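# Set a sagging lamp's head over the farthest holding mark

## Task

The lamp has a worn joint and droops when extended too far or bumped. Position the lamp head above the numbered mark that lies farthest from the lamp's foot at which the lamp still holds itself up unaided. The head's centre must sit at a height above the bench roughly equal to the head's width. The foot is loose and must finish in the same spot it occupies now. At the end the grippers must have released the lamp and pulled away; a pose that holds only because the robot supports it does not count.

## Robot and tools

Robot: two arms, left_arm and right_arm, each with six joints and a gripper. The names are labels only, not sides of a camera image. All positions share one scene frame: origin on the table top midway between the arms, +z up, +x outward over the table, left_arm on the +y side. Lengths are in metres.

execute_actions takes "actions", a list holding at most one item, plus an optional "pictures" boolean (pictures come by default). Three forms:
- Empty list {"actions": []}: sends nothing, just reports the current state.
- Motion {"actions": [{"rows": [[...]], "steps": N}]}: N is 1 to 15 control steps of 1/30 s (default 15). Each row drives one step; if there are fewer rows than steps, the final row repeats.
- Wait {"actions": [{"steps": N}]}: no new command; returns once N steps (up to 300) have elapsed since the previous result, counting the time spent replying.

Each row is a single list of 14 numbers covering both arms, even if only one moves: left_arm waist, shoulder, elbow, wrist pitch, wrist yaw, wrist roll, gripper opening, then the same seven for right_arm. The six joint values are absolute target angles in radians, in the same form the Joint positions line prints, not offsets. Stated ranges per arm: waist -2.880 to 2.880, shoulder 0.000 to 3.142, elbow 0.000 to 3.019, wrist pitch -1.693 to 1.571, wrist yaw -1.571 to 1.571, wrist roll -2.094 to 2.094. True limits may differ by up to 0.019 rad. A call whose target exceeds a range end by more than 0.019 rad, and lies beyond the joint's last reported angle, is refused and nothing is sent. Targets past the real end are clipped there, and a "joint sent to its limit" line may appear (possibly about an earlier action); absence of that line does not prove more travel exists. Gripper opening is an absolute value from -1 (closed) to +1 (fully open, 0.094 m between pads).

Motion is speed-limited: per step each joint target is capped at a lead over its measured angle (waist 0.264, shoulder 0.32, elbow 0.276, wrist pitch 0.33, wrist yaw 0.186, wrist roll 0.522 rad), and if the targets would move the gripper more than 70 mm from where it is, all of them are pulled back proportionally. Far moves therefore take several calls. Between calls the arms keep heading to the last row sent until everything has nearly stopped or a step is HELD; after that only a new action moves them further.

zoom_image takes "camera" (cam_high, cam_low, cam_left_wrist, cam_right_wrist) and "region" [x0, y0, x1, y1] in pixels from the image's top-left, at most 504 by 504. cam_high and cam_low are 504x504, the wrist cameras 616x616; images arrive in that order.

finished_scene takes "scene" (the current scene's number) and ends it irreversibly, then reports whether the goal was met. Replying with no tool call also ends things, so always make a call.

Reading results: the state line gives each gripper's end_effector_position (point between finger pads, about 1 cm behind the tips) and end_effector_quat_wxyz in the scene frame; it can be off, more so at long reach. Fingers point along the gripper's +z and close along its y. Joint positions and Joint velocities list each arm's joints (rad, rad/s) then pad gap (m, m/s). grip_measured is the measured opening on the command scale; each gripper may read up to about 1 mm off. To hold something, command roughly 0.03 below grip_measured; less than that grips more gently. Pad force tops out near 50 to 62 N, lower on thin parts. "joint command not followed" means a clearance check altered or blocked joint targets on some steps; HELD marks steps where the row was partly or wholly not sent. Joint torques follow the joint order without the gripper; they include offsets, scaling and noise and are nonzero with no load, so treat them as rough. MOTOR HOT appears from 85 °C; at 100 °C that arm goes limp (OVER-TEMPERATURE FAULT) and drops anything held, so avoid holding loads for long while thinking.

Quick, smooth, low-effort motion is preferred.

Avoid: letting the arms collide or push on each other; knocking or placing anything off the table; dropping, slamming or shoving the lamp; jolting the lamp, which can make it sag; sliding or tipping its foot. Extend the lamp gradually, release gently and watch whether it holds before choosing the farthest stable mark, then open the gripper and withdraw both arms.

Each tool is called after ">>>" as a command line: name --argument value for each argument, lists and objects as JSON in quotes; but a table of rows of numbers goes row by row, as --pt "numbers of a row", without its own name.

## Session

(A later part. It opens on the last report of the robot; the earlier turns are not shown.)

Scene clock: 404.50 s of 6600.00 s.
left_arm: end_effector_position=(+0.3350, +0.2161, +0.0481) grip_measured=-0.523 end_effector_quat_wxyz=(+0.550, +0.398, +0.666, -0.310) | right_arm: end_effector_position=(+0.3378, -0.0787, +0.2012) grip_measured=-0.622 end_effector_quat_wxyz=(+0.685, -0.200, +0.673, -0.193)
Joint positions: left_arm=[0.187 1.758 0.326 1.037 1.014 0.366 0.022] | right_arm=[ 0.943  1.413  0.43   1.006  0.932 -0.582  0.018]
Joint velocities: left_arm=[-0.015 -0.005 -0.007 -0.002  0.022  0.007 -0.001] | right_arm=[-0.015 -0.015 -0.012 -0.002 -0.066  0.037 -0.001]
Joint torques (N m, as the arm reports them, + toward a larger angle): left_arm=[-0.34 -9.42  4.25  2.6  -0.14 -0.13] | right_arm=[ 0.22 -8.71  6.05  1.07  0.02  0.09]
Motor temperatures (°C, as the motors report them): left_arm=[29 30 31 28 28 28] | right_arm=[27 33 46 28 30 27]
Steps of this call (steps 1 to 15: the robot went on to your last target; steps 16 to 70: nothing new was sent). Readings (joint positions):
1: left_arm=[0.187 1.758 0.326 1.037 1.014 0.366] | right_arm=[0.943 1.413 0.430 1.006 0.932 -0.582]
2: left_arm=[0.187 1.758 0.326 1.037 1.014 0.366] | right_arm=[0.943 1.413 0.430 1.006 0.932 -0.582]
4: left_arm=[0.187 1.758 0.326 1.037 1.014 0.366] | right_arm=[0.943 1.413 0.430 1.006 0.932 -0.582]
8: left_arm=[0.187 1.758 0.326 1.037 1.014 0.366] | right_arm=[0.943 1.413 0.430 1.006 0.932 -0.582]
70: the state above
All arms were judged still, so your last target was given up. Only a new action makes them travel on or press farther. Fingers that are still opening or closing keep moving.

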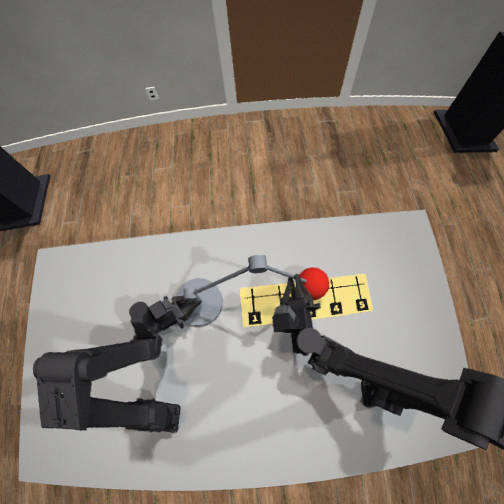

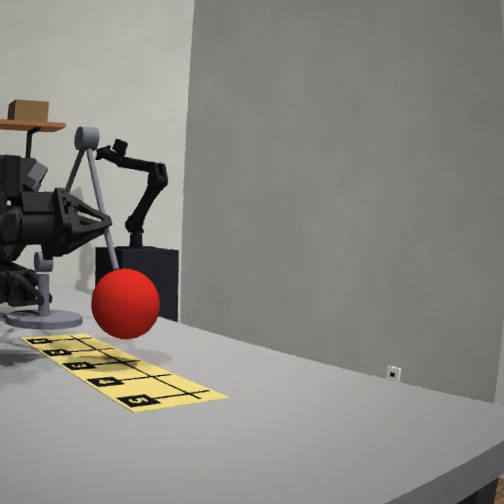

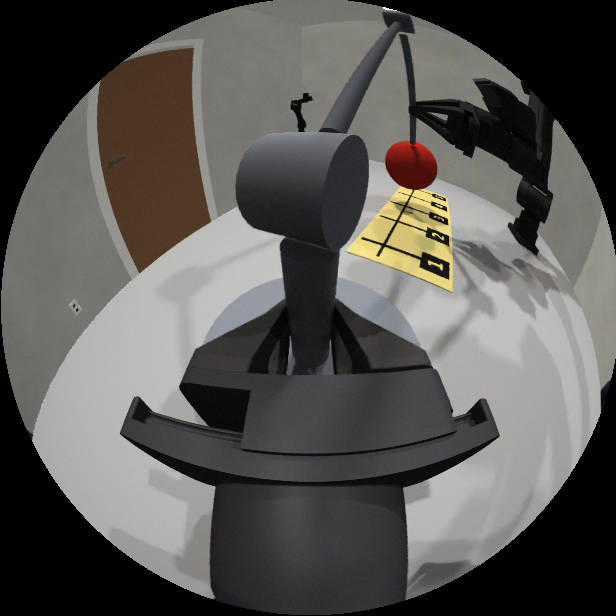

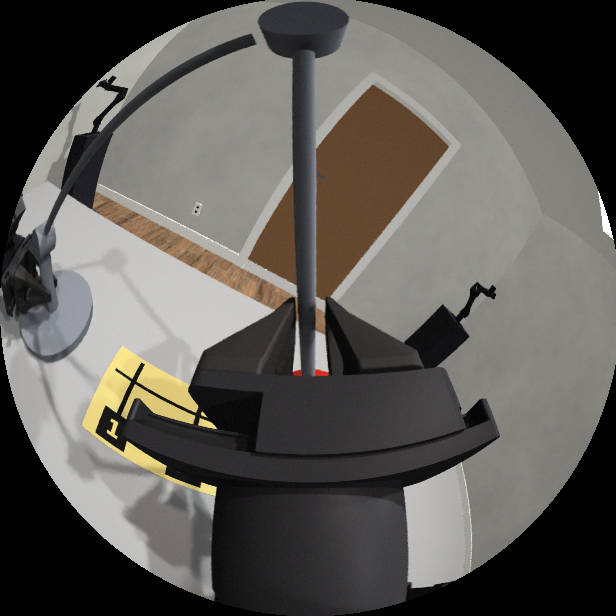

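>>> execute_actions --actions '[{"rows": [[0.206,1.765,0.345,1.055,1.005,0.36,-0.555,0.943,1.413,0.430,1.006,0.932,-0.582,-0.66],[0.207,1.765,0.345,1.055,1.005,0.36,-0.555,0.943,1.413,0.430,1.006,0.928,-0.582,-0.70],[0.208,1.765,0.345,1.055,1.005,0.36,-0.555,0.943,1.413,0.430,1.006,0.924,-0.582,-0.74],[0.209,1.765,0.345,1.055,1.005,0.36,-0.555,0.943,1.413,0.430,1.006,0.922,-0.582,-0.77],[0.210,1.765,0.345,1.055,1.005,0.36,-0.555,0.943,1.413,0.430,1.006,0.922,-0.582,-0.793],[0.211,1.765,0.345,1.055,1.005,0.36,-0.555,0.943,1.413,0.430,1.006,0.922,-0.582,-0.81],[0.212,1.765,0.345,1.055,1.005,0.36,-0.555,0.943,1.413,0.430,1.006,0.922,-0.582,-0.823],[0.213,1.765,0.345,1.055,1.005,0.36,-0.555,0.943,1.413,0.430,1.006,0.922,-0.582,-0.834],[0.214,1.765,0.345,1.055,1.005,0.36,-0.555,0.943,1.413,0.430,1.006,0.922,-0.582,-0.842],[0.215,1.765,0.345,1.055,1.005,0.36,-0.555,0.9338,1.408,0.4255,1.0122,0.9292,-0.584,-0.842],[0.216,1.765,0.345,1.055,1.005,0.36,-0.555,0.9247,1.403,0.421,1.0183,0.9363,-0.586,-0.842],[0.217,1.765,0.345,1.055,1.005,0.36,-0.555,0.9155,1.398,0.4165,1.0245,0.9435,-0.588,-0.842],[0.217,1.765,0.345,1.055,1.005,0.36,-0.555,0.9063,1.393,0.412,1.0307,0.9507,-0.590,-0.842],[0.217,1.765,0.345,1.055,1.005,0.36,-0.555,0.8972,1.388,0.4075,1.0368,0.9578,-0.592,-0.842],[0.217,1.765,0.345,1.055,1.005,0.36,-0.555,0.888,1.383,0.403,1.043,0.965,-0.594,-0.842]], "steps": 15}]' --pictures false

>>> execute_actions --actions '[{"rows": [[0.217,1.765,0.345,1.055,1.005,0.36,-0.555,0.8876,1.3827,0.4025,1.0431,0.9646,-0.5948,-0.842],[0.217,1.765,0.345,1.055,1.005,0.36,-0.555,0.8862,1.3818,0.4012,1.0435,0.9633,-0.5970,-0.842],[0.217,1.765,0.345,1.055,1.005,0.36,-0.555,0.8841,1.3803,0.3990,1.0441,0.9613,-0.6007,-0.842],[0.217,1.765,0.345,1.055,1.005,0.36,-0.555,0.8813,1.3782,0.3960,1.0449,0.9586,-0.6055,-0.842],[0.217,1.765,0.345,1.055,1.005,0.36,-0.555,0.8778,1.3758,0.3924,1.0459,0.9552,-0.6116,-0.842],[0.217,1.765,0.345,1.055,1.005,0.36,-0.555,0.8737,1.3728,0.3881,1.0471,0.9513,-0.6187,-0.842],[0.217,1.765,0.345,1.055,1.005,0.36,-0.555,0.8690,1.3695,0.3832,1.0484,0.9468,-0.6268,-0.842],[0.217,1.765,0.345,1.055,1.005,0.36,-0.555,0.8638,1.3658,0.3779,1.0499,0.9419,-0.6357,-0.842],[0.217,1.765,0.345,1.055,1.005,0.36,-0.555,0.8582,1.3619,0.3721,1.0515,0.9365,-0.6453,-0.842],[0.217,1.765,0.345,1.055,1.005,0.36,-0.555,0.8523,1.3576,0.3659,1.0532,0.9308,-0.6556,-0.842],[0.217,1.765,0.345,1.055,1.005,0.36,-0.555,0.8460,1.3532,0.3594,1.0550,0.9248,-0.6664,-0.842],[0.217,1.765,0.345,1.055,1.005,0.36,-0.555,0.8395,1.3486,0.3526,1.0569,0.9186,-0.6776,-0.842],[0.217,1.765,0.345,1.055,1.005,0.36,-0.555,0.8328,1.3438,0.3456,1.0588,0.9122,-0.6892,-0.842],[0.217,1.765,0.345,1.055,1.005,0.36,-0.555,0.8260,1.3390,0.3386,1.0607,0.9057,-0.7009,-0.842],[0.217,1.765,0.345,1.055,1.005,0.36,-0.555,0.8191,1.3341,0.3314,1.0627,0.8991,-0.7128,-0.842]], "steps": 15}]' --pictures false

>>> execute_actions --actions '[{"rows": [[0.217,1.765,0.345,1.055,1.005,0.36,-0.555,0.8108,1.3289,0.3247,1.0642,0.8908,-0.7232,-0.842],[0.217,1.765,0.345,1.055,1.005,0.36,-0.555,0.8025,1.3237,0.3180,1.0657,0.8825,-0.7335,-0.842],[0.217,1.765,0.345,1.055,1.005,0.36,-0.555,0.7944,1.3186,0.3114,1.0672,0.8744,-0.7436,-0.842],[0.217,1.765,0.345,1.055,1.005,0.36,-0.555,0.7865,1.3137,0.3051,1.0686,0.8665,-0.7535,-0.842],[0.217,1.765,0.345,1.055,1.005,0.36,-0.555,0.7789,1.3090,0.2989,1.0700,0.8589,-0.7629,-0.842],[0.217,1.765,0.345,1.055,1.005,0.36,-0.555,0.7717,1.3045,0.2931,1.0713,0.8517,-0.7719,-0.842],[0.217,1.765,0.345,1.055,1.005,0.36,-0.555,0.7650,1.3002,0.2876,1.0726,0.8450,-0.7804,-0.842],[0.217,1.765,0.345,1.055,1.005,0.36,-0.555,0.7587,1.2963,0.2826,1.0737,0.8387,-0.7882,-0.842],[0.217,1.765,0.345,1.055,1.005,0.36,-0.555,0.7530,1.2928,0.2780,1.0747,0.8330,-0.7952,-0.842],[0.217,1.765,0.345,1.055,1.005,0.36,-0.555,0.7481,1.2896,0.2740,1.0756,0.8281,-0.8015,-0.842],[0.217,1.765,0.345,1.055,1.005,0.36,-0.555,0.7438,1.2870,0.2706,1.0764,0.8238,-0.8068,-0.842],[0.217,1.765,0.345,1.055,1.005,0.36,-0.555,0.7404,1.2848,0.2678,1.0770,0.8204,-0.8111,-0.842],[0.217,1.765,0.345,1.055,1.005,0.36,-0.555,0.7378,1.2832,0.2657,1.0775,0.8178,-0.8142,-0.842],[0.217,1.765,0.345,1.055,1.005,0.36,-0.555,0.7362,1.2822,0.2644,1.0778,0.8162,-0.8162,-0.842],[0.217,1.765,0.345,1.055,1.005,0.36,-0.555,0.7357,1.2819,0.2640,1.0779,0.8157,-0.8169,-0.842]], "steps": 15}]' --pictures false

>>> execute_actions --actions '[{"rows": [[0.217,1.765,0.345,1.055,1.005,0.36,-0.555,0.7357,1.2819,0.2640,1.0779,0.8157,-0.8169,-0.842],[0.217,1.765,0.345,1.055,1.005,0.36,-0.555,0.7357,1.2819,0.2640,1.0779,0.8157,-0.8169,-0.842],[0.217,1.765,0.345,1.055,1.005,0.36,-0.555,0.7357,1.2819,0.2640,1.0779,0.8157,-0.8169,-0.842],[0.217,1.765,0.345,1.055,1.005,0.36,-0.555,0.7357,1.2819,0.2640,1.0779,0.8157,-0.8169,-0.842],[0.216,1.765,0.345,1.055,1.005,0.36,-0.555,0.7412,1.2849,0.2667,1.0742,0.8111,-0.8157,-0.842],[0.215,1.765,0.345,1.055,1.005,0.36,-0.555,0.7467,1.2879,0.2694,1.0705,0.8066,-0.8145,-0.842],[0.214,1.765,0.345,1.055,1.005,0.36,-0.555,0.7522,1.2909,0.2721,1.0668,0.8020,-0.8133,-0.842],[0.213,1.765,0.345,1.055,1.005,0.36,-0.555,0.7577,1.2939,0.2748,1.0631,0.7974,-0.8121,-0.842],[0.212,1.765,0.345,1.055,1.005,0.36,-0.555,0.7632,1.2969,0.2775,1.0594,0.7929,-0.8109,-0.842],[0.211,1.765,0.345,1.055,1.005,0.36,-0.555,0.7687,1.2999,0.2802,1.0557,0.7883,-0.8097,-0.842],[0.210,1.765,0.345,1.055,1.005,0.36,-0.555,0.7742,1.3029,0.2829,1.0520,0.7837,-0.8085,-0.842],[0.209,1.765,0.345,1.055,1.005,0.36,-0.555,0.7797,1.3059,0.2856,1.0483,0.7791,-0.8073,-0.842],[0.207,1.765,0.345,1.055,1.005,0.36,-0.555,0.7852,1.3089,0.2883,1.0446,0.7746,-0.8061,-0.842],[0.205,1.765,0.345,1.055,1.005,0.36,-0.555,0.7907,1.3119,0.2910,1.0409,0.7700,-0.8049,-0.842],[0.205,1.765,0.345,1.055,1.005,0.36,-0.555,0.7907,1.3119,0.2910,1.0409,0.7700,-0.8049,-0.835]], "steps": 15}]' --pictures false

>>> execute_actions --actions '[{"rows": [[0.205,1.765,0.345,1.055,1.005,0.36,-0.555,0.7907,1.3119,0.2910,1.0409,0.7700,-0.8049,-0.828],[0.205,1.765,0.345,1.055,1.005,0.36,-0.555,0.7907,1.3119,0.2910,1.0409,0.7700,-0.8049,-0.82],[0.205,1.765,0.345,1.055,1.005,0.36,-0.555,0.7907,1.3119,0.2910,1.0409,0.7700,-0.8049,-0.812],[0.205,1.765,0.345,1.055,1.005,0.36,-0.555,0.7907,1.3119,0.2910,1.0409,0.7700,-0.8049,-0.803],[0.205,1.765,0.345,1.055,1.005,0.36,-0.555,0.7907,1.3119,0.2910,1.0409,0.7700,-0.8049,-0.792],[0.205,1.765,0.345,1.055,1.005,0.36,-0.555,0.7907,1.3119,0.2910,1.0409,0.7700,-0.8049,-0.778],[0.205,1.765,0.345,1.055,1.005,0.36,-0.555,0.7907,1.3119,0.2910,1.0409,0.7700,-0.8049,-0.76],[0.205,1.765,0.345,1.055,1.005,0.36,-0.555,0.7907,1.3119,0.2910,1.0409,0.7700,-0.8049,-0.74],[0.205,1.765,0.345,1.055,1.005,0.36,-0.555,0.7907,1.3119,0.2910,1.0409,0.7700,-0.8049,-0.72],[0.205,1.765,0.345,1.055,1.005,0.36,-0.555,0.7907,1.3119,0.2910,1.0409,0.7700,-0.8049,-0.70],[0.205,1.765,0.345,1.055,1.005,0.36,-0.555,0.7907,1.3119,0.2910,1.0409,0.7700,-0.8049,-0.68],[0.205,1.765,0.345,1.055,1.005,0.36,-0.555,0.7907,1.3119,0.2910,1.0409,0.7700,-0.8049,-0.66],[0.205,1.765,0.345,1.055,1.005,0.36,-0.555,0.7907,1.3119,0.2910,1.0409,0.7700,-0.8049,-0.64],[0.205,1.765,0.345,1.055,1.005,0.36,-0.555,0.7907,1.3119,0.2910,1.0409,0.7700,-0.8049,-0.62],[0.205,1.765,0.345,1.055,1.005,0.36,-0.555,0.7907,1.3119,0.2910,1.0409,0.7700,-0.8049,-0.62]], "steps": 15}]'

>>> zoom_image --camera "cam_right_wrist" --region '[250, 260, 370, 390]'

Scene clock: 468.00 s of 6600.00 s.
left_arm: end_effector_position=(+0.3351, +0.2164, +0.0481) grip_measured=-0.523 end_effector_quat_wxyz=(+0.550, +0.397, +0.666, -0.309) | right_arm: end_effector_position=(+0.3378, -0.0784, +0.2005) grip_measured=-0.814 end_effector_quat_wxyz=(+0.685, -0.204, +0.672, -0.191)
Joint positions: left_arm=[0.187 1.758 0.326 1.037 1.014 0.366 0.022] | right_arm=[ 0.941  1.413  0.428  1.006  0.924 -0.583  0.009]
Joint velocities: left_arm=[-0.005  0.005  0.012 -0.012 -0.037  0.037 -0.   ] | right_arm=[-0.015 -0.005  0.007  0.002  0.037 -0.037  0.   ]
Joint torques (N m, as the arm reports them, + toward a larger angle): left_arm=[ 0.96 -9.45  4.19  2.55 -0.16 -0.13] | right_arm=[ -5.32 -10.95   4.13   2.68   1.49   0.04]
Motor temperatures (°C, as the motors report them): left_arm=[29 30 30 28 28 28] | right_arm=[27 32 45 28 29 27]
Steps of this call (steps 1 to 90: nothing new was sent; then 60.00 s passed at rest; steps 91 to 105: all 15 steps of this action). Readings (joint positions):
91: left_arm=[0.187 1.758 0.326 1.037 1.014 0.366] | right_arm=[0.943 1.413 0.430 1.006 0.932 -0.582]
92: left_arm=[0.187 1.758 0.326 1.037 1.014 0.366] | right_arm=[0.943 1.413 0.430 1.006 0.932 -0.582]
94: left_arm=[0.187 1.758 0.326 1.037 1.014 0.366] | right_arm=[0.943 1.413 0.430 1.006 0.924 -0.582]
98: left_arm=[0.187 1.758 0.326 1.037 1.014 0.366] | right_arm=[0.943 1.413 0.430 1.006 0.921 -0.582]
105: the state above

Scene clock: 468.50 s of 6600.00 s.
left_arm: end_effector_position=(+0.3348, +0.2161, +0.0487) grip_measured=-0.523 end_effector_quat_wxyz=(+0.551, +0.399, +0.665, -0.310) | right_arm: end_effector_position=(+0.3386, -0.1058, +0.1943) grip_measured=-0.814 end_effector_quat_wxyz=(+0.675, -0.232, +0.665, -0.220)
Joint positions: left_arm=[0.187 1.758 0.326 1.039 1.017 0.366 0.022] | right_arm=[ 0.885  1.378  0.369  1.022  0.87  -0.661  0.009]
Joint velocities: left_arm=[-0.005  0.005 -0.002 -0.002 -0.051 -0.022 -0.001] | right_arm=[-0.21  -0.151 -0.222  0.046 -0.212 -0.374  0.   ]
Joint torques (N m, as the arm reports them, + toward a larger angle): left_arm=[ 0.73 -9.34  4.27  2.47 -0.26 -0.13] | right_arm=[-5.43 -9.34  3.89  3.01  1.4  -0.03]
Motor temperatures (°C, as the motors report them): left_arm=[29 30 30 28 28 28] | right_arm=[27 32 45 28 29 27]
Steps of this call (steps 1 to 15: all 15 steps of this action). Readings (joint positions):
1: left_arm=[0.187 1.758 0.326 1.037 1.014 0.366] | right_arm=[0.940 1.413 0.427 1.006 0.925 -0.584]
2: left_arm=[0.187 1.758 0.326 1.037 1.016 0.366] | right_arm=[0.939 1.413 0.426 1.006 0.925 -0.585]
4: left_arm=[0.187 1.758 0.326 1.038 1.017 0.366] | right_arm=[0.936 1.413 0.424 1.007 0.925 -0.587]
8: left_arm=[0.187 1.758 0.326 1.038 1.017 0.366] | right_arm=[0.927 1.408 0.413 1.013 0.913 -0.602]
15: the state above

Scene clock: 469.00 s of 6600.00 s.
left_arm: end_effector_position=(+0.3347, +0.2159, +0.0491) grip_measured=-0.523 end_effector_quat_wxyz=(+0.551, +0.399, +0.664, -0.310) | right_arm: end_effector_position=(+0.3381, -0.1435, +0.1887) grip_measured=-0.814 end_effector_quat_wxyz=(+0.658, -0.278, +0.648, -0.265)
Joint positions: left_arm=[0.187 1.758 0.326 1.042 1.019 0.366 0.022] | right_arm=[ 0.796  1.318  0.291  1.036  0.777 -0.794  0.009]
Joint velocities: left_arm=[-0.015 -0.005  0.002  0.017  0.037 -0.051  0.   ] | right_arm=[-0.044 -0.063 -0.046  0.012 -0.066 -0.139 -0.   ]
Joint torques (N m, as the arm reports them, + toward a larger angle): left_arm=[ 0.6  -9.44  4.23  2.4  -0.32 -0.13] | right_arm=[-4.49 -8.59  3.8   2.75  1.51  0.05]
Motor temperatures (°C, as the motors report them): left_arm=[29 30 30 28 28 28] | right_arm=[27 32 45 28 29 27]
Steps of this call (steps 1 to 15: all 15 steps of this action). Readings (joint positions):
1: left_arm=[0.187 1.758 0.326 1.040 1.018 0.366] | right_arm=[0.878 1.373 0.362 1.024 0.863 -0.672]
2: left_arm=[0.187 1.758 0.326 1.040 1.018 0.366] | right_arm=[0.871 1.368 0.355 1.025 0.855 -0.682]
4: left_arm=[0.187 1.758 0.326 1.040 1.018 0.366] | right_arm=[0.856 1.358 0.341 1.028 0.838 -0.703]
8: left_arm=[0.187 1.758 0.326 1.041 1.018 0.366] | right_arm=[0.827 1.339 0.317 1.032 0.807 -0.744]
15: the state above

Scene clock: 469.50 s of 6600.00 s.
left_arm: end_effector_position=(+0.3351, +0.2163, +0.0483) grip_measured=-0.523 end_effector_quat_wxyz=(+0.551, +0.398, +0.665, -0.310) | right_arm: end_effector_position=(+0.3379, -0.1413, +0.1891) grip_measured=-0.814 end_effector_quat_wxyz=(+0.659, -0.287, +0.643, -0.263)
Joint positions: left_arm=[0.187 1.76  0.326 1.042 1.015 0.364 0.022] | right_arm=[ 0.794  1.317  0.289  1.038  0.759 -0.805  0.009]
Joint velocities: left_arm=[-0.015  0.005 -0.012 -0.007  0.007 -0.11   0.   ] | right_arm=[-0.005 -0.015 -0.007 -0.012  0.007 -0.022 -0.   ]
Joint torques (N m, as the arm reports them, + toward a larger angle): left_arm=[-0.62 -9.83  4.2   2.4  -0.17 -0.09] | right_arm=[-1.03 -5.63  6.03  1.37  0.38  0.11]
Motor temperatures (°C, as the motors report them): left_arm=[29 30 30 28 28 28] | right_arm=[27 32 45 28 29 27]
Steps of this call (steps 1 to 15: all 15 steps of this action). Readings (joint positions):
1: left_arm=[0.187 1.758 0.326 1.042 1.019 0.366] | right_arm=[0.794 1.318 0.290 1.036 0.777 -0.797]
2: left_arm=[0.187 1.758 0.326 1.042 1.019 0.366] | right_arm=[0.794 1.317 0.289 1.037 0.776 -0.800]
4: left_arm=[0.187 1.758 0.326 1.042 1.019 0.366] | right_arm=[0.794 1.317 0.289 1.038 0.776 -0.804]
8: left_arm=[0.187 1.758 0.326 1.042 1.018 0.366] | right_arm=[0.794 1.317 0.289 1.038 0.771 -0.805]
15: the state above

Scene clock: 470.00 s of 6600.00 s.
left_arm: end_effector_position=(+0.3350, +0.2163, +0.0482) grip_measured=-0.523 end_effector_quat_wxyz=(+0.551, +0.398, +0.665, -0.310) | right_arm: end_effector_position=(+0.3379, -0.1425, +0.1890) grip_measured=-0.625 end_effector_quat_wxyz=(+0.658, -0.285, +0.644, -0.265)
Joint positions: left_arm=[0.187 1.76  0.326 1.042 1.015 0.364 0.022] | right_arm=[ 0.794  1.317  0.289  1.038  0.766 -0.805  0.018]
Joint velocities: left_arm=[-0.005 -0.005  0.017 -0.012 -0.037  0.051 -0.001] | right_arm=[ 0.005 -0.015  0.007  0.012 -0.051  0.022  0.006]
Joint torques (N m, as the arm reports them, + toward a larger angle): left_arm=[-0.44 -9.61  4.18  2.37 -0.2  -0.11] | right_arm=[-0.57 -6.52  5.69  1.47  0.12  0.09]
Motor temperatures (°C, as the motors report them): left_arm=[29 30 30 28 28 28] | right_arm=[27 32 45 28 29 27]
Steps of this call (steps 1 to 15: all 15 steps of this action). Readings (joint positions):
1: left_arm=[0.187 1.760 0.326 1.042 1.015 0.364] | right_arm=[0.794 1.317 0.289 1.038 0.758 -0.805]
2: left_arm=[0.187 1.760 0.326 1.042 1.015 0.364] | right_arm=[0.794 1.317 0.289 1.038 0.758 -0.805]
4: left_arm=[0.187 1.760 0.326 1.042 1.015 0.364] | right_arm=[0.794 1.317 0.289 1.038 0.758 -0.805]
8: left_arm=[0.187 1.760 0.326 1.042 1.015 0.364] | right_arm=[0.794 1.317 0.289 1.038 0.759 -0.805]
15: the state above

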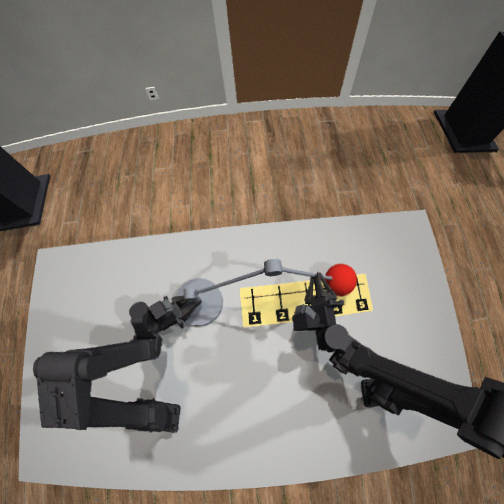

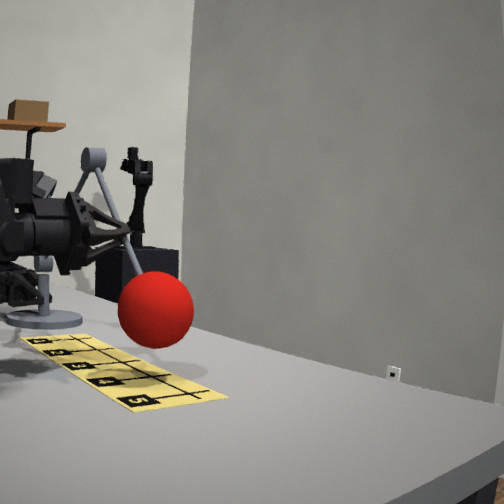

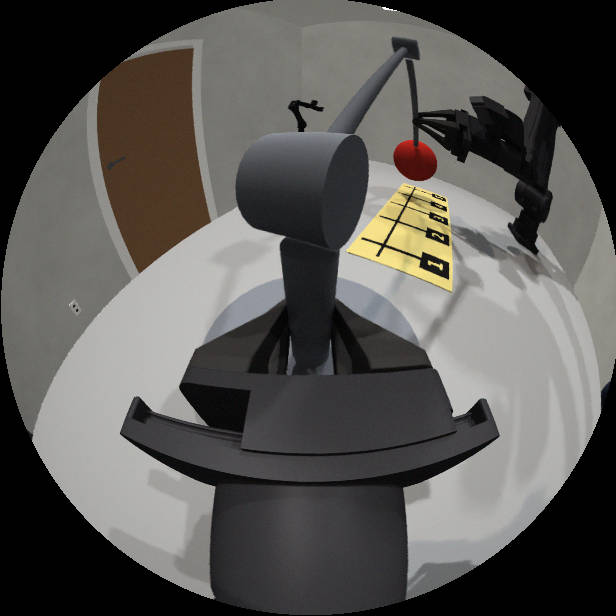

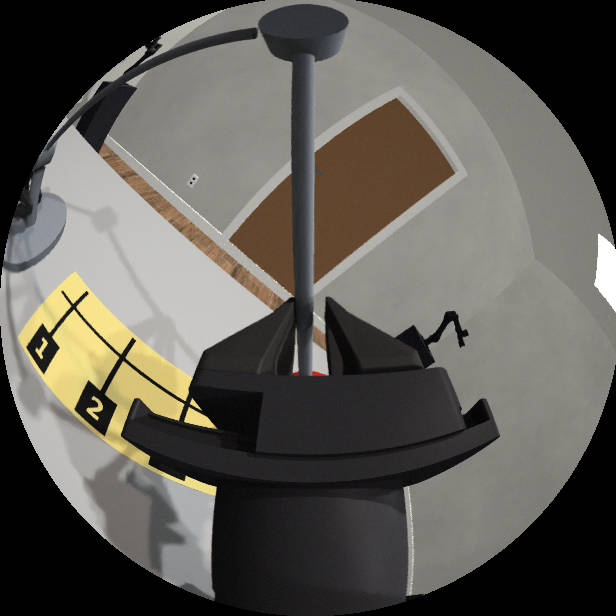

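Region (250, 260, 370, 390) of cam_right_wrist's 616x616 image, scaled by 3.877, with more detail than that image has; it fills the left 465 columns of this view, and the rest is white.

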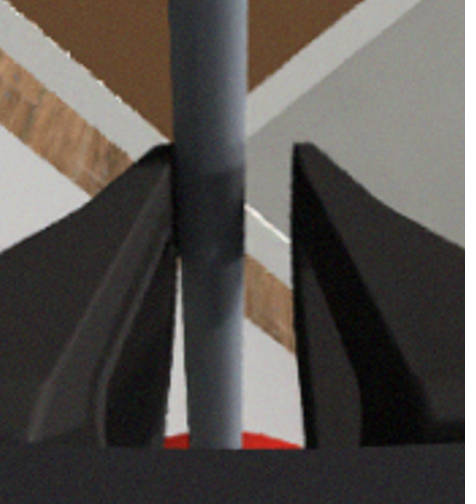

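>>> execute_actions --actions '[{"rows": [[0.205,1.765,0.345,1.055,1.005,0.36,-0.555,0.7907,1.3119,0.2910,1.0409,0.7700,-0.8049,-0.605],[0.205,1.765,0.345,1.055,1.005,0.36,-0.555,0.7907,1.3119,0.2910,1.0409,0.7700,-0.8049,-0.59],[0.205,1.765,0.345,1.055,1.005,0.36,-0.555,0.7907,1.3119,0.2910,1.0409,0.7700,-0.8049,-0.575],[0.205,1.765,0.345,1.055,1.005,0.36,-0.555,0.7907,1.3119,0.2910,1.0409,0.7700,-0.8049,-0.56],[0.205,1.765,0.345,1.055,1.005,0.36,-0.555,0.7907,1.3119,0.2910,1.0409,0.7700,-0.8049,-0.545],[0.205,1.765,0.345,1.055,1.005,0.36,-0.555,0.7907,1.3119,0.2910,1.0409,0.7700,-0.8049,-0.53],[0.205,1.765,0.345,1.055,1.005,0.36,-0.555,0.7907,1.3119,0.2910,1.0409,0.7700,-0.8049,-0.515],[0.205,1.765,0.345,1.055,1.005,0.36,-0.555,0.7907,1.3119,0.2910,1.0409,0.7700,-0.8049,-0.50],[0.205,1.765,0.345,1.055,1.005,0.36,-0.555,0.7907,1.3119,0.2910,1.0409,0.7700,-0.8049,-0.485],[0.205,1.765,0.345,1.055,1.005,0.36,-0.555,0.7907,1.3119,0.2910,1.0409,0.7700,-0.8049,-0.47]], "steps": 15}]'

>>> zoom_image --camera "cam_right_wrist" --region '[250, 260, 370, 390]'

Scene clock: 475.80 s of 6600.00 s.
left_arm: end_effector_position=(+0.3350, +0.2163, +0.0482) grip_measured=-0.523 end_effector_quat_wxyz=(+0.551, +0.398, +0.665, -0.310) | right_arm: end_effector_position=(+0.3379, -0.1425, +0.1890) grip_measured=-0.472 end_effector_quat_wxyz=(+0.658, -0.285, +0.644, -0.265)
Joint positions: left_arm=[0.187 1.76  0.326 1.042 1.015 0.364 0.022] | right_arm=[ 0.794  1.317  0.289  1.038  0.766 -0.805  0.025]
Joint velocities: left_arm=[-0.005 -0.005  0.002 -0.007 -0.037 -0.007 -0.001] | right_arm=[ 0.015  0.005  0.002 -0.007 -0.037 -0.007 -0.   ]
Joint torques (N m, as the arm reports them, + toward a larger angle): left_arm=[-0.39 -9.58  4.2   2.35 -0.2  -0.11] | right_arm=[-1.23 -6.71  6.06  1.38  0.11  0.08]
Motor temperatures (°C, as the motors report them): left_arm=[29 30 30 28 28 28] | right_arm=[27 32 45 28 29 27]
Steps of this call (steps 1 to 15: the robot went on to your last target; steps 16 to 90: nothing new was sent; then 2.30 s passed at rest; steps 91 to 105: all 15 steps of this action). Readings (joint positions):
91: left_arm=[0.187 1.760 0.326 1.042 1.015 0.364] | right_arm=[0.794 1.317 0.289 1.038 0.766 -0.805]
92: left_arm=[0.187 1.760 0.326 1.042 1.015 0.364] | right_arm=[0.794 1.317 0.289 1.038 0.766 -0.805]
94: left_arm=[0.187 1.760 0.326 1.042 1.015 0.364] | right_arm=[0.794 1.317 0.289 1.038 0.766 -0.805]
98: left_arm=[0.187 1.760 0.326 1.042 1.015 0.364] | right_arm=[0.794 1.317 0.289 1.038 0.766 -0.805]
105: the state above

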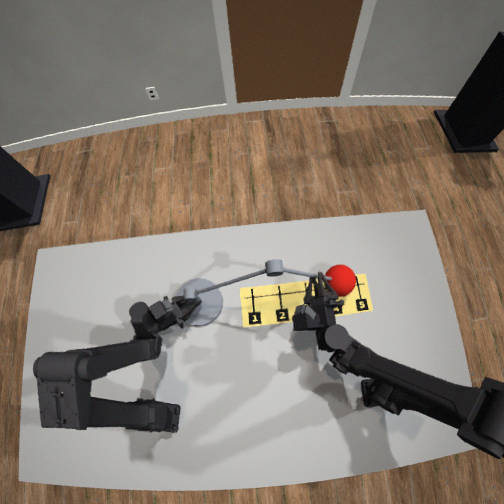

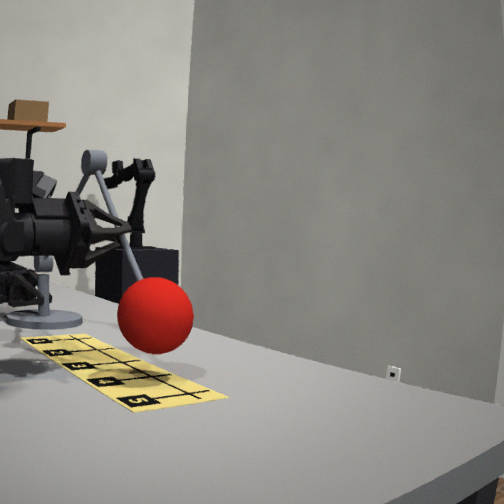

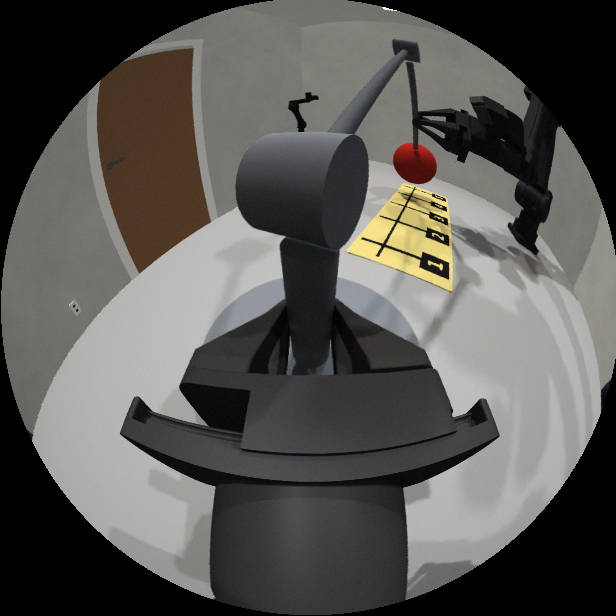

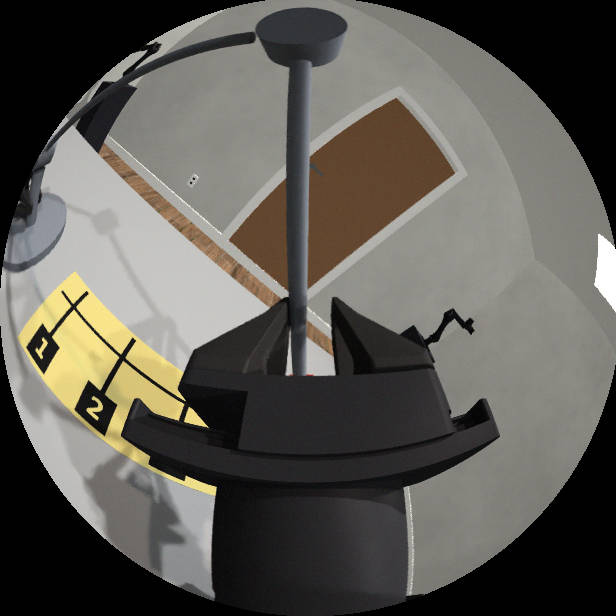

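Region (250, 260, 370, 390) of cam_right_wrist's 616x616 image, scaled by 3.877, with more detail than that image has; it fills the left 465 columns of this view, and the rest is white.

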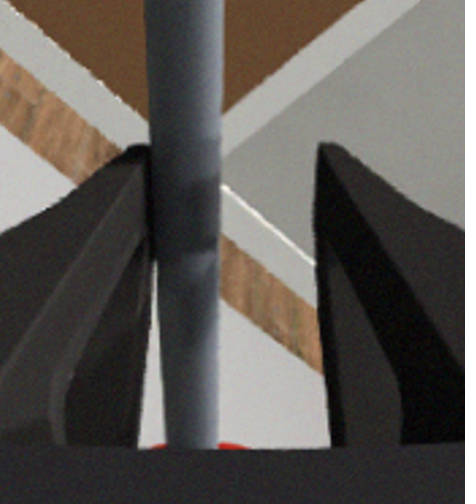

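>>> execute_actions --actions '[{"rows": [[0.202,1.765,0.345,1.055,1.005,0.36,-0.555,0.7907,1.320,0.291,1.0409,0.77,-0.802,-0.47],[0.199,1.765,0.345,1.055,1.005,0.36,-0.555,0.7907,1.328,0.291,1.0409,0.77,-0.799,-0.47],[0.196,1.765,0.345,1.055,1.005,0.36,-0.555,0.7907,1.335,0.291,1.0409,0.77,-0.796,-0.47],[0.193,1.765,0.345,1.055,1.005,0.36,-0.555,0.7907,1.3386,0.291,1.0409,0.77,-0.793,-0.49],[0.190,1.765,0.345,1.055,1.005,0.36,-0.555,0.7907,1.3421,0.291,1.0409,0.77,-0.790,-0.525],[0.187,1.765,0.345,1.055,1.005,0.36,-0.555,0.7907,1.3457,0.291,1.0409,0.77,-0.787,-0.56],[0.184,1.765,0.345,1.055,1.005,0.36,-0.555,0.7907,1.3492,0.291,1.0409,0.77,-0.784,-0.595],[0.181,1.765,0.345,1.055,1.005,0.36,-0.555,0.7907,1.3528,0.291,1.0409,0.77,-0.781,-0.63],[0.178,1.765,0.345,1.055,1.005,0.36,-0.555,0.7907,1.3563,0.291,1.0409,0.77,-0.778,-0.665],[0.175,1.765,0.345,1.055,1.005,0.36,-0.555,0.7907,1.3599,0.291,1.0409,0.77,-0.775,-0.70],[0.172,1.765,0.345,1.055,1.005,0.36,-0.555,0.7907,1.3634,0.291,1.0409,0.77,-0.773,-0.735],[0.169,1.765,0.345,1.055,1.005,0.36,-0.555,0.7907,1.367,0.291,1.0409,0.77,-0.773,-0.77],[0.166,1.765,0.345,1.055,1.005,0.36,-0.555,0.7907,1.367,0.291,1.0409,0.77,-0.773,-0.80],[0.163,1.765,0.345,1.055,1.005,0.36,-0.555,0.7907,1.367,0.291,1.0409,0.77,-0.773,-0.825],[0.160,1.765,0.345,1.055,1.005,0.36,-0.555,0.7907,1.367,0.291,1.0409,0.77,-0.773,-0.842]], "steps": 15}]' --pictures false

>>> execute_actions --actions '[{"rows": [[0.16,1.765,0.345,1.055,1.005,0.36,-0.555,0.7984,1.3622,0.3013,1.0401,0.7653,-0.7723,-0.842],[0.16,1.765,0.345,1.055,1.005,0.36,-0.555,0.8071,1.3575,0.3126,1.0383,0.7618,-0.7703,-0.842],[0.16,1.765,0.345,1.055,1.005,0.36,-0.555,0.8169,1.3527,0.3248,1.0357,0.7593,-0.7670,-0.842],[0.16,1.765,0.345,1.055,1.005,0.36,-0.555,0.8275,1.3479,0.3379,1.0324,0.7577,-0.7626,-0.842],[0.16,1.765,0.345,1.055,1.005,0.36,-0.555,0.8390,1.3431,0.3519,1.0283,0.7570,-0.7572,-0.842],[0.16,1.765,0.345,1.055,1.005,0.36,-0.555,0.8512,1.3383,0.3665,1.0236,0.7571,-0.7507,-0.842],[0.16,1.765,0.345,1.055,1.005,0.36,-0.555,0.8641,1.3335,0.3818,1.0183,0.7579,-0.7435,-0.842],[0.16,1.765,0.345,1.055,1.005,0.36,-0.555,0.8777,1.3287,0.3977,1.0125,0.7594,-0.7355,-0.842],[0.16,1.765,0.345,1.055,1.005,0.36,-0.555,0.8846,1.3287,0.4043,1.0066,0.7666,-0.7268,-0.842],[0.16,1.765,0.345,1.055,1.005,0.36,-0.555,0.8920,1.3286,0.4114,1.0003,0.7744,-0.7175,-0.842],[0.16,1.765,0.345,1.055,1.005,0.36,-0.555,0.8998,1.3285,0.4188,0.9937,0.7825,-0.7078,-0.842],[0.16,1.765,0.345,1.055,1.005,0.36,-0.555,0.9078,1.3284,0.4265,0.9869,0.7909,-0.6977,-0.842],[0.16,1.765,0.345,1.055,1.005,0.36,-0.555,0.9161,1.3284,0.4345,0.9798,0.7996,-0.6873,-0.842],[0.16,1.765,0.345,1.055,1.005,0.36,-0.555,0.9246,1.3283,0.4425,0.9726,0.8085,-0.6767,-0.842],[0.16,1.765,0.345,1.055,1.005,0.36,-0.555,0.9331,1.3282,0.4507,0.9654,0.8174,-0.6660,-0.842]], "steps": 15}]' --pictures false

>>> execute_actions --actions '[{"rows": [[0.16,1.765,0.345,1.055,1.005,0.36,-0.555,0.9411,1.3321,0.4601,0.9596,0.8259,-0.6573,-0.842],[0.16,1.765,0.345,1.055,1.005,0.36,-0.555,0.9489,1.3359,0.4693,0.9538,0.8342,-0.6487,-0.842],[0.16,1.765,0.345,1.055,1.005,0.36,-0.555,0.9567,1.3397,0.4784,0.9482,0.8424,-0.6402,-0.842],[0.16,1.765,0.345,1.055,1.005,0.36,-0.555,0.9642,1.3434,0.4873,0.9427,0.8504,-0.6319,-0.842],[0.16,1.765,0.345,1.055,1.005,0.36,-0.555,0.9714,1.3469,0.4958,0.9374,0.8581,-0.6240,-0.842],[0.16,1.765,0.345,1.055,1.005,0.36,-0.555,0.9783,1.3502,0.5039,0.9324,0.8655,-0.6165,-0.842],[0.16,1.765,0.345,1.055,1.005,0.36,-0.555,0.9848,1.3534,0.5115,0.9277,0.8723,-0.6094,-0.842],[0.16,1.765,0.345,1.055,1.005,0.36,-0.555,0.9907,1.3563,0.5185,0.9233,0.8787,-0.6029,-0.842],[0.16,1.765,0.345,1.055,1.005,0.36,-0.555,0.9961,1.3589,0.5249,0.9194,0.8844,-0.5969,-0.842],[0.16,1.765,0.345,1.055,1.005,0.36,-0.555,1.0009,1.3613,0.5305,0.9159,0.8895,-0.5917,-0.842],[0.16,1.765,0.345,1.055,1.005,0.36,-0.555,1.0050,1.3632,0.5353,0.9129,0.8938,-0.5873,-0.842],[0.16,1.765,0.345,1.055,1.005,0.36,-0.555,1.0082,1.3648,0.5392,0.9106,0.8973,-0.5837,-0.842],[0.16,1.765,0.345,1.055,1.005,0.36,-0.555,1.0107,1.3660,0.5420,0.9088,0.8998,-0.5810,-0.842],[0.16,1.765,0.345,1.055,1.005,0.36,-0.555,1.0122,1.3667,0.5438,0.9077,0.9015,-0.5794,-0.842],[0.16,1.765,0.345,1.055,1.005,0.36,-0.555,1.0127,1.3670,0.5444,0.9073,0.9020,-0.5788,-0.842]], "steps": 15}]' --pictures false

>>> execute_actions --actions '[{"steps": 8}]'

Scene clock: 553.93 s of 6600.00 s.
left_arm: end_effector_position=(+0.3349, +0.2158, +0.0481) grip_measured=-0.523 end_effector_quat_wxyz=(+0.550, +0.398, +0.665, -0.310) | right_arm: end_effector_position=(+0.3391, -0.1399, +0.1761) grip_measured=-0.816 end_effector_quat_wxyz=(+0.651, -0.290, +0.652, -0.259)
Joint positions: left_arm=[0.186 1.76  0.326 1.042 1.014 0.364 0.022] | right_arm=[ 0.794  1.352  0.289  1.038  0.758 -0.78   0.009]
Joint velocities: left_arm=[-0.015 -0.015  0.012 -0.002  0.051  0.095  0.   ] | right_arm=[-0.015 -0.015 -0.007 -0.007 -0.037  0.139 -0.007]
Joint torques (N m, as the arm reports them, + toward a larger angle): left_arm=[-3.87 -9.48  4.23  2.34 -0.18 -0.12] | right_arm=[-0.84 -5.73  5.75  1.43  0.38  0.07]
Motor temperatures (°C, as the motors report them): left_arm=[29 30 30 28 28 28] | right_arm=[27 31 44 28 28 27]
Steps of this call (steps 1 to 15: the robot went on to your last target; steps 16 to 90: nothing new was sent; then 74.63 s passed at rest; steps 91 to 105: all 15 steps of this action). Readings (joint positions):
91: left_arm=[0.187 1.760 0.326 1.042 1.015 0.364] | right_arm=[0.794 1.317 0.289 1.038 0.766 -0.805]
92: left_arm=[0.187 1.760 0.326 1.042 1.015 0.364] | right_arm=[0.794 1.317 0.289 1.038 0.766 -0.805]
94: left_arm=[0.187 1.760 0.326 1.042 1.015 0.364] | right_arm=[0.794 1.317 0.289 1.038 0.766 -0.805]
98: left_arm=[0.187 1.760 0.326 1.042 1.015 0.364] | right_arm=[0.794 1.327 0.289 1.038 0.761 -0.797]
105: the state above

Scene clock: 554.43 s of 6600.00 s.
left_arm: end_effector_position=(+0.3350, +0.2158, +0.0484) grip_measured=-0.523 end_effector_quat_wxyz=(+0.550, +0.397, +0.665, -0.311) | right_arm: end_effector_position=(+0.3359, -0.1265, +0.1791) grip_measured=-0.816 end_effector_quat_wxyz=(+0.650, -0.261, +0.669, -0.249)
Joint positions: left_arm=[0.186 1.76  0.326 1.043 1.014 0.361 0.022] | right_arm=[ 0.85   1.352  0.325  0.98   0.848 -0.702  0.009]
Joint velocities: left_arm=[ 0.005 -0.024 -0.002 -0.012  0.022  0.022 -0.   ] | right_arm=[ 0.21  -0.005  0.144 -0.203  0.256  0.212  0.001]
Joint torques (N m, as the arm reports them, + toward a larger angle): left_arm=[-4.05 -9.43  4.24  2.27 -0.18 -0.06] | right_arm=[ 4.3  -8.13 14.36  1.4  -1.59  0.01]
Motor temperatures (°C, as the motors report them): left_arm=[29 30 30 28 28 28] | right_arm=[27 31 44 28 28 27]
Steps of this call (steps 1 to 15: all 15 steps of this action). Readings (joint positions):
1: left_arm=[0.186 1.760 0.326 1.042 1.014 0.364] | right_arm=[0.794 1.352 0.289 1.038 0.758 -0.777]
2: left_arm=[0.186 1.760 0.326 1.042 1.014 0.364] | right_arm=[0.794 1.352 0.289 1.038 0.758 -0.775]
4: left_arm=[0.186 1.760 0.326 1.042 1.014 0.364] | right_arm=[0.796 1.352 0.290 1.038 0.760 -0.771]
8: left_arm=[0.186 1.760 0.326 1.042 1.014 0.364] | right_arm=[0.809 1.352 0.297 1.029 0.786 -0.757]
15: the state above

Scene clock: 554.93 s of 6600.00 s.
left_arm: end_effector_position=(+0.3350, +0.2158, +0.0484) grip_measured=-0.523 end_effector_quat_wxyz=(+0.550, +0.397, +0.665, -0.311) | right_arm: end_effector_position=(+0.3341, -0.0762, +0.2065) grip_measured=-0.816 end_effector_quat_wxyz=(+0.674, -0.222, +0.675, -0.202)
Joint positions: left_arm=[0.186 1.76  0.326 1.043 1.014 0.361 0.022] | right_arm=[ 0.953  1.363  0.436  0.911  0.932 -0.596  0.009]
Joint velocities: left_arm=[ 0.005  0.005 -0.012 -0.022 -0.022  0.037 -0.001] | right_arm=[ 0.112  0.034  0.193 -0.042 -0.007  0.125  0.   ]
Joint torques (N m, as the arm reports them, + toward a larger angle): left_arm=[-4.15 -9.67  4.2   2.29 -0.17 -0.06] | right_arm=[ 3.23 -8.08 14.44  1.27 -1.37  0.07]
Motor temperatures (°C, as the motors report them): left_arm=[29 30 30 28 28 28] | right_arm=[27 31 44 28 29 27]
Steps of this call (steps 1 to 15: all 15 steps of this action). Readings (joint positions):
1: left_arm=[0.186 1.760 0.326 1.043 1.014 0.361] | right_arm=[0.858 1.352 0.330 0.974 0.856 -0.694]
2: left_arm=[0.186 1.760 0.326 1.043 1.014 0.361] | right_arm=[0.865 1.352 0.336 0.968 0.864 -0.685]
4: left_arm=[0.186 1.760 0.326 1.043 1.014 0.361] | right_arm=[0.879 1.352 0.348 0.956 0.880 -0.669]
8: left_arm=[0.186 1.760 0.326 1.043 1.014 0.361] | right_arm=[0.908 1.352 0.377 0.935 0.908 -0.639]
15: the state above

Scene clock: 555.20 s of 6600.00 s.
left_arm: end_effector_position=(+0.3351, +0.2158, +0.0484) grip_measured=-0.523 end_effector_quat_wxyz=(+0.551, +0.397, +0.665, -0.311) | right_arm: end_effector_position=(+0.3339, -0.0701, +0.2100) grip_measured=-0.816 end_effector_quat_wxyz=(+0.678, -0.219, +0.675, -0.194)
Joint positions: left_arm=[0.186 1.76  0.326 1.043 1.014 0.361 0.022] | right_arm=[ 0.962  1.365  0.447  0.908  0.932 -0.584  0.009]
Joint velocities: left_arm=[-0.015  0.005 -0.002 -0.007  0.022  0.022 -0.001] | right_arm=[ 0.005  0.005 -0.012  0.012 -0.022 -0.007  0.001]
Joint torques (N m, as the arm reports them, + toward a larger angle): left_arm=[-4.26 -9.86  4.2   2.31 -0.16 -0.06] | right_arm=[ 3.7  -6.77 14.68  1.05 -1.32  0.1 ]
Motor temperatures (°C, as the motors report them): left_arm=[29 30 30 28 28 28] | right_arm=[27 31 44 28 29 27]
Steps of this call (steps 1 to 8: the robot went on to your last target). Readings (joint positions):
1: left_arm=[0.186 1.760 0.326 1.043 1.014 0.361] | right_arm=[0.958 1.364 0.441 0.911 0.932 -0.592]
2: left_arm=[0.186 1.760 0.326 1.043 1.014 0.361] | right_arm=[0.960 1.364 0.445 0.910 0.932 -0.590]
4: left_arm=[0.186 1.760 0.326 1.043 1.014 0.361] | right_arm=[0.962 1.365 0.447 0.909 0.932 -0.587]
8: the state above

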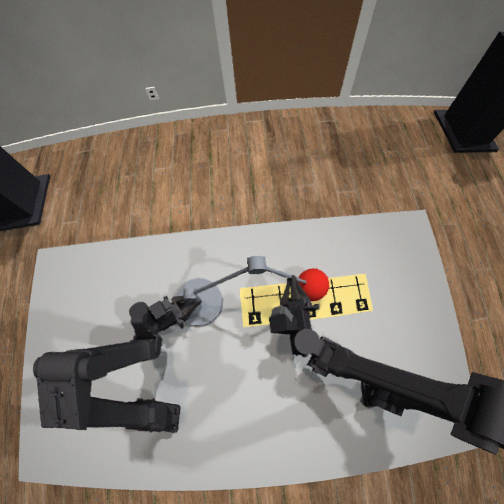

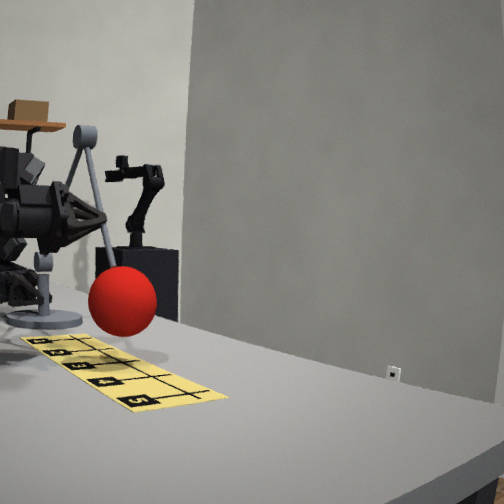

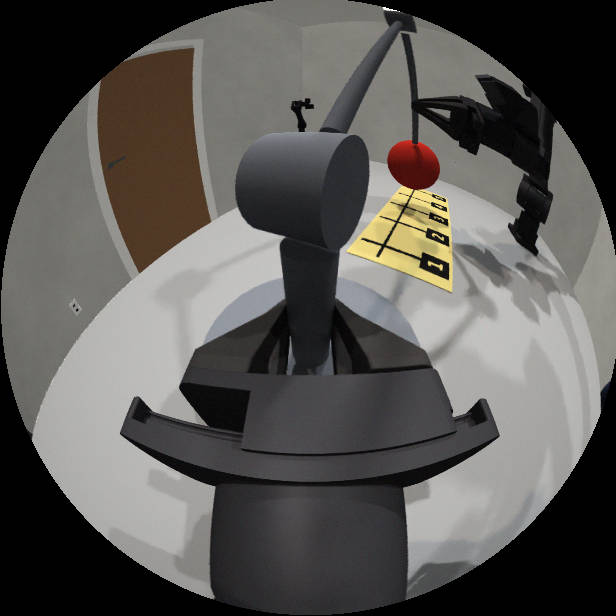

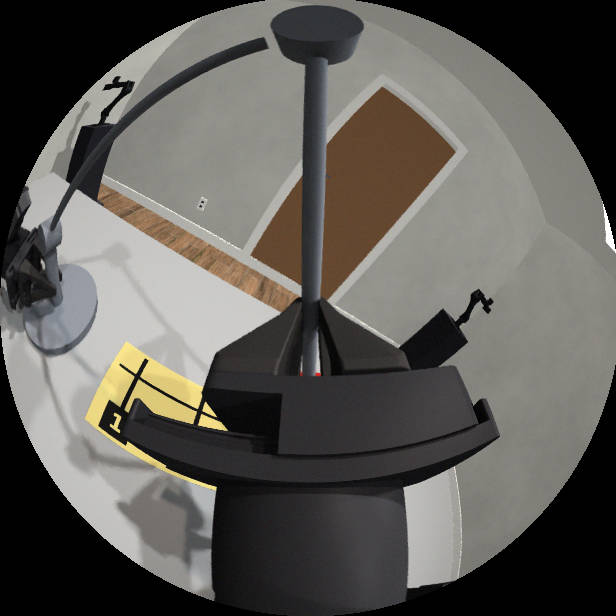

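>>> execute_actions --actions '[]'

Scene clock: 565.30 s of 6600.00 s.
left_arm: end_effector_position=(+0.3351, +0.2158, +0.0484) grip_measured=-0.523 end_effector_quat_wxyz=(+0.551, +0.397, +0.665, -0.311) | right_arm: end_effector_position=(+0.3339, -0.0701, +0.2100) grip_measured=-0.816 end_effector_quat_wxyz=(+0.678, -0.218, +0.675, -0.193)
Joint positions: left_arm=[0.186 1.76  0.326 1.043 1.014 0.361 0.022] | right_arm=[ 0.962  1.365  0.447  0.908  0.932 -0.583  0.009]
Joint velocities: left_arm=[-0.015 -0.005 -0.012 -0.017  0.007  0.037 -0.   ] | right_arm=[ 0.015 -0.024  0.007  0.007 -0.066  0.066  0.001]
Joint torques (N m, as the arm reports them, + toward a larger angle): left_arm=[-4.18 -9.55  4.19  2.29 -0.16 -0.06] | right_arm=[ 2.49 -7.26 14.5   1.2  -1.36  0.13]
Motor temperatures (°C, as the motors report them): left_arm=[29 30 30 28 28 28] | right_arm=[27 31 49 28 30 27]
Steps of this call (steps 1 to 30: the robot went on to your last target; steps 31 to 90: nothing new was sent; then 7.10 s passed at rest). Readings (joint positions):
1: left_arm=[0.186 1.760 0.326 1.043 1.014 0.361] | right_arm=[0.962 1.365 0.447 0.908 0.932 -0.584]
2: left_arm=[0.186 1.760 0.326 1.043 1.014 0.361] | right_arm=[0.962 1.365 0.447 0.908 0.932 -0.583]
4: left_arm=[0.186 1.760 0.326 1.043 1.014 0.361] | right_arm=[0.962 1.365 0.447 0.908 0.932 -0.583]
8: left_arm=[0.186 1.760 0.326 1.043 1.014 0.361] | right_arm=[0.962 1.365 0.447 0.908 0.932 -0.583]
90: the state above
All arms were judged still, so your last target was given up. Only a new action makes them travel on or press farther. Fingers that are still opening or closing keep moving.

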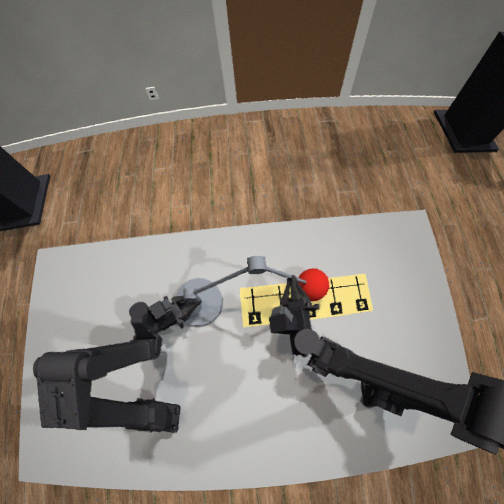

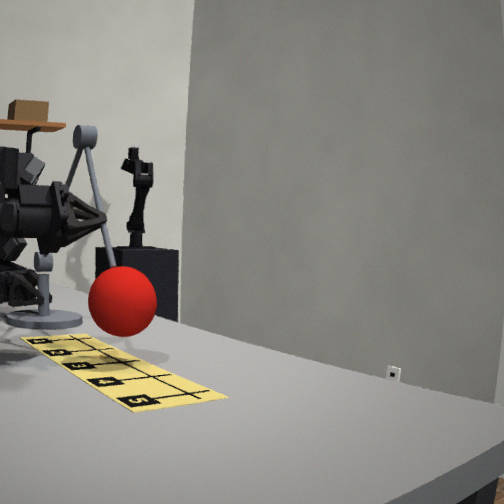

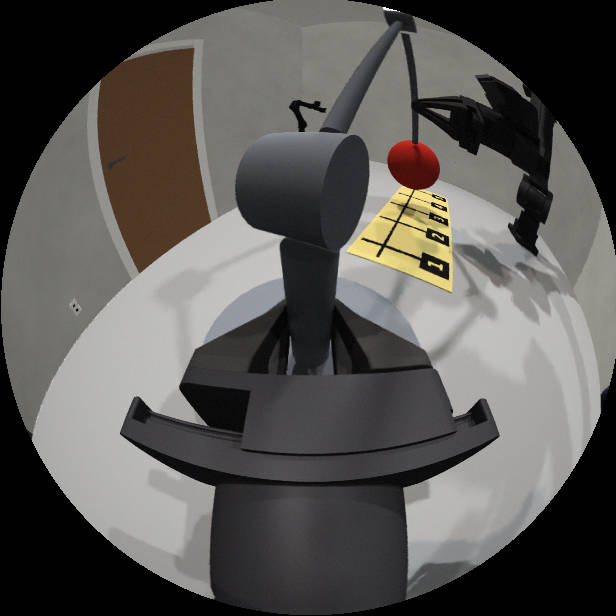

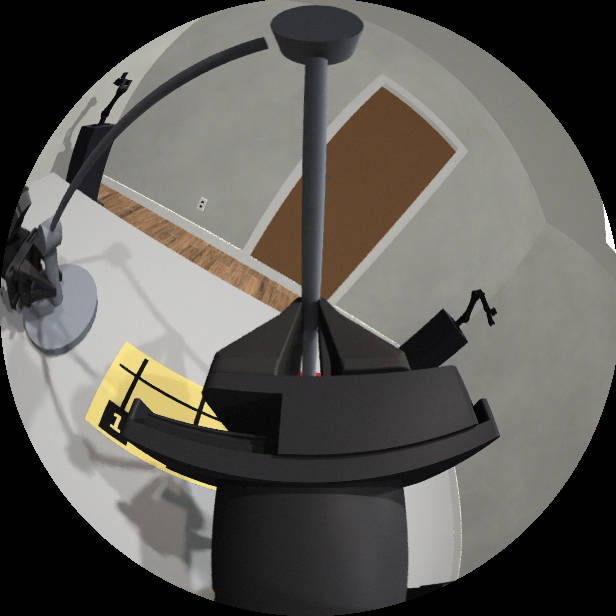

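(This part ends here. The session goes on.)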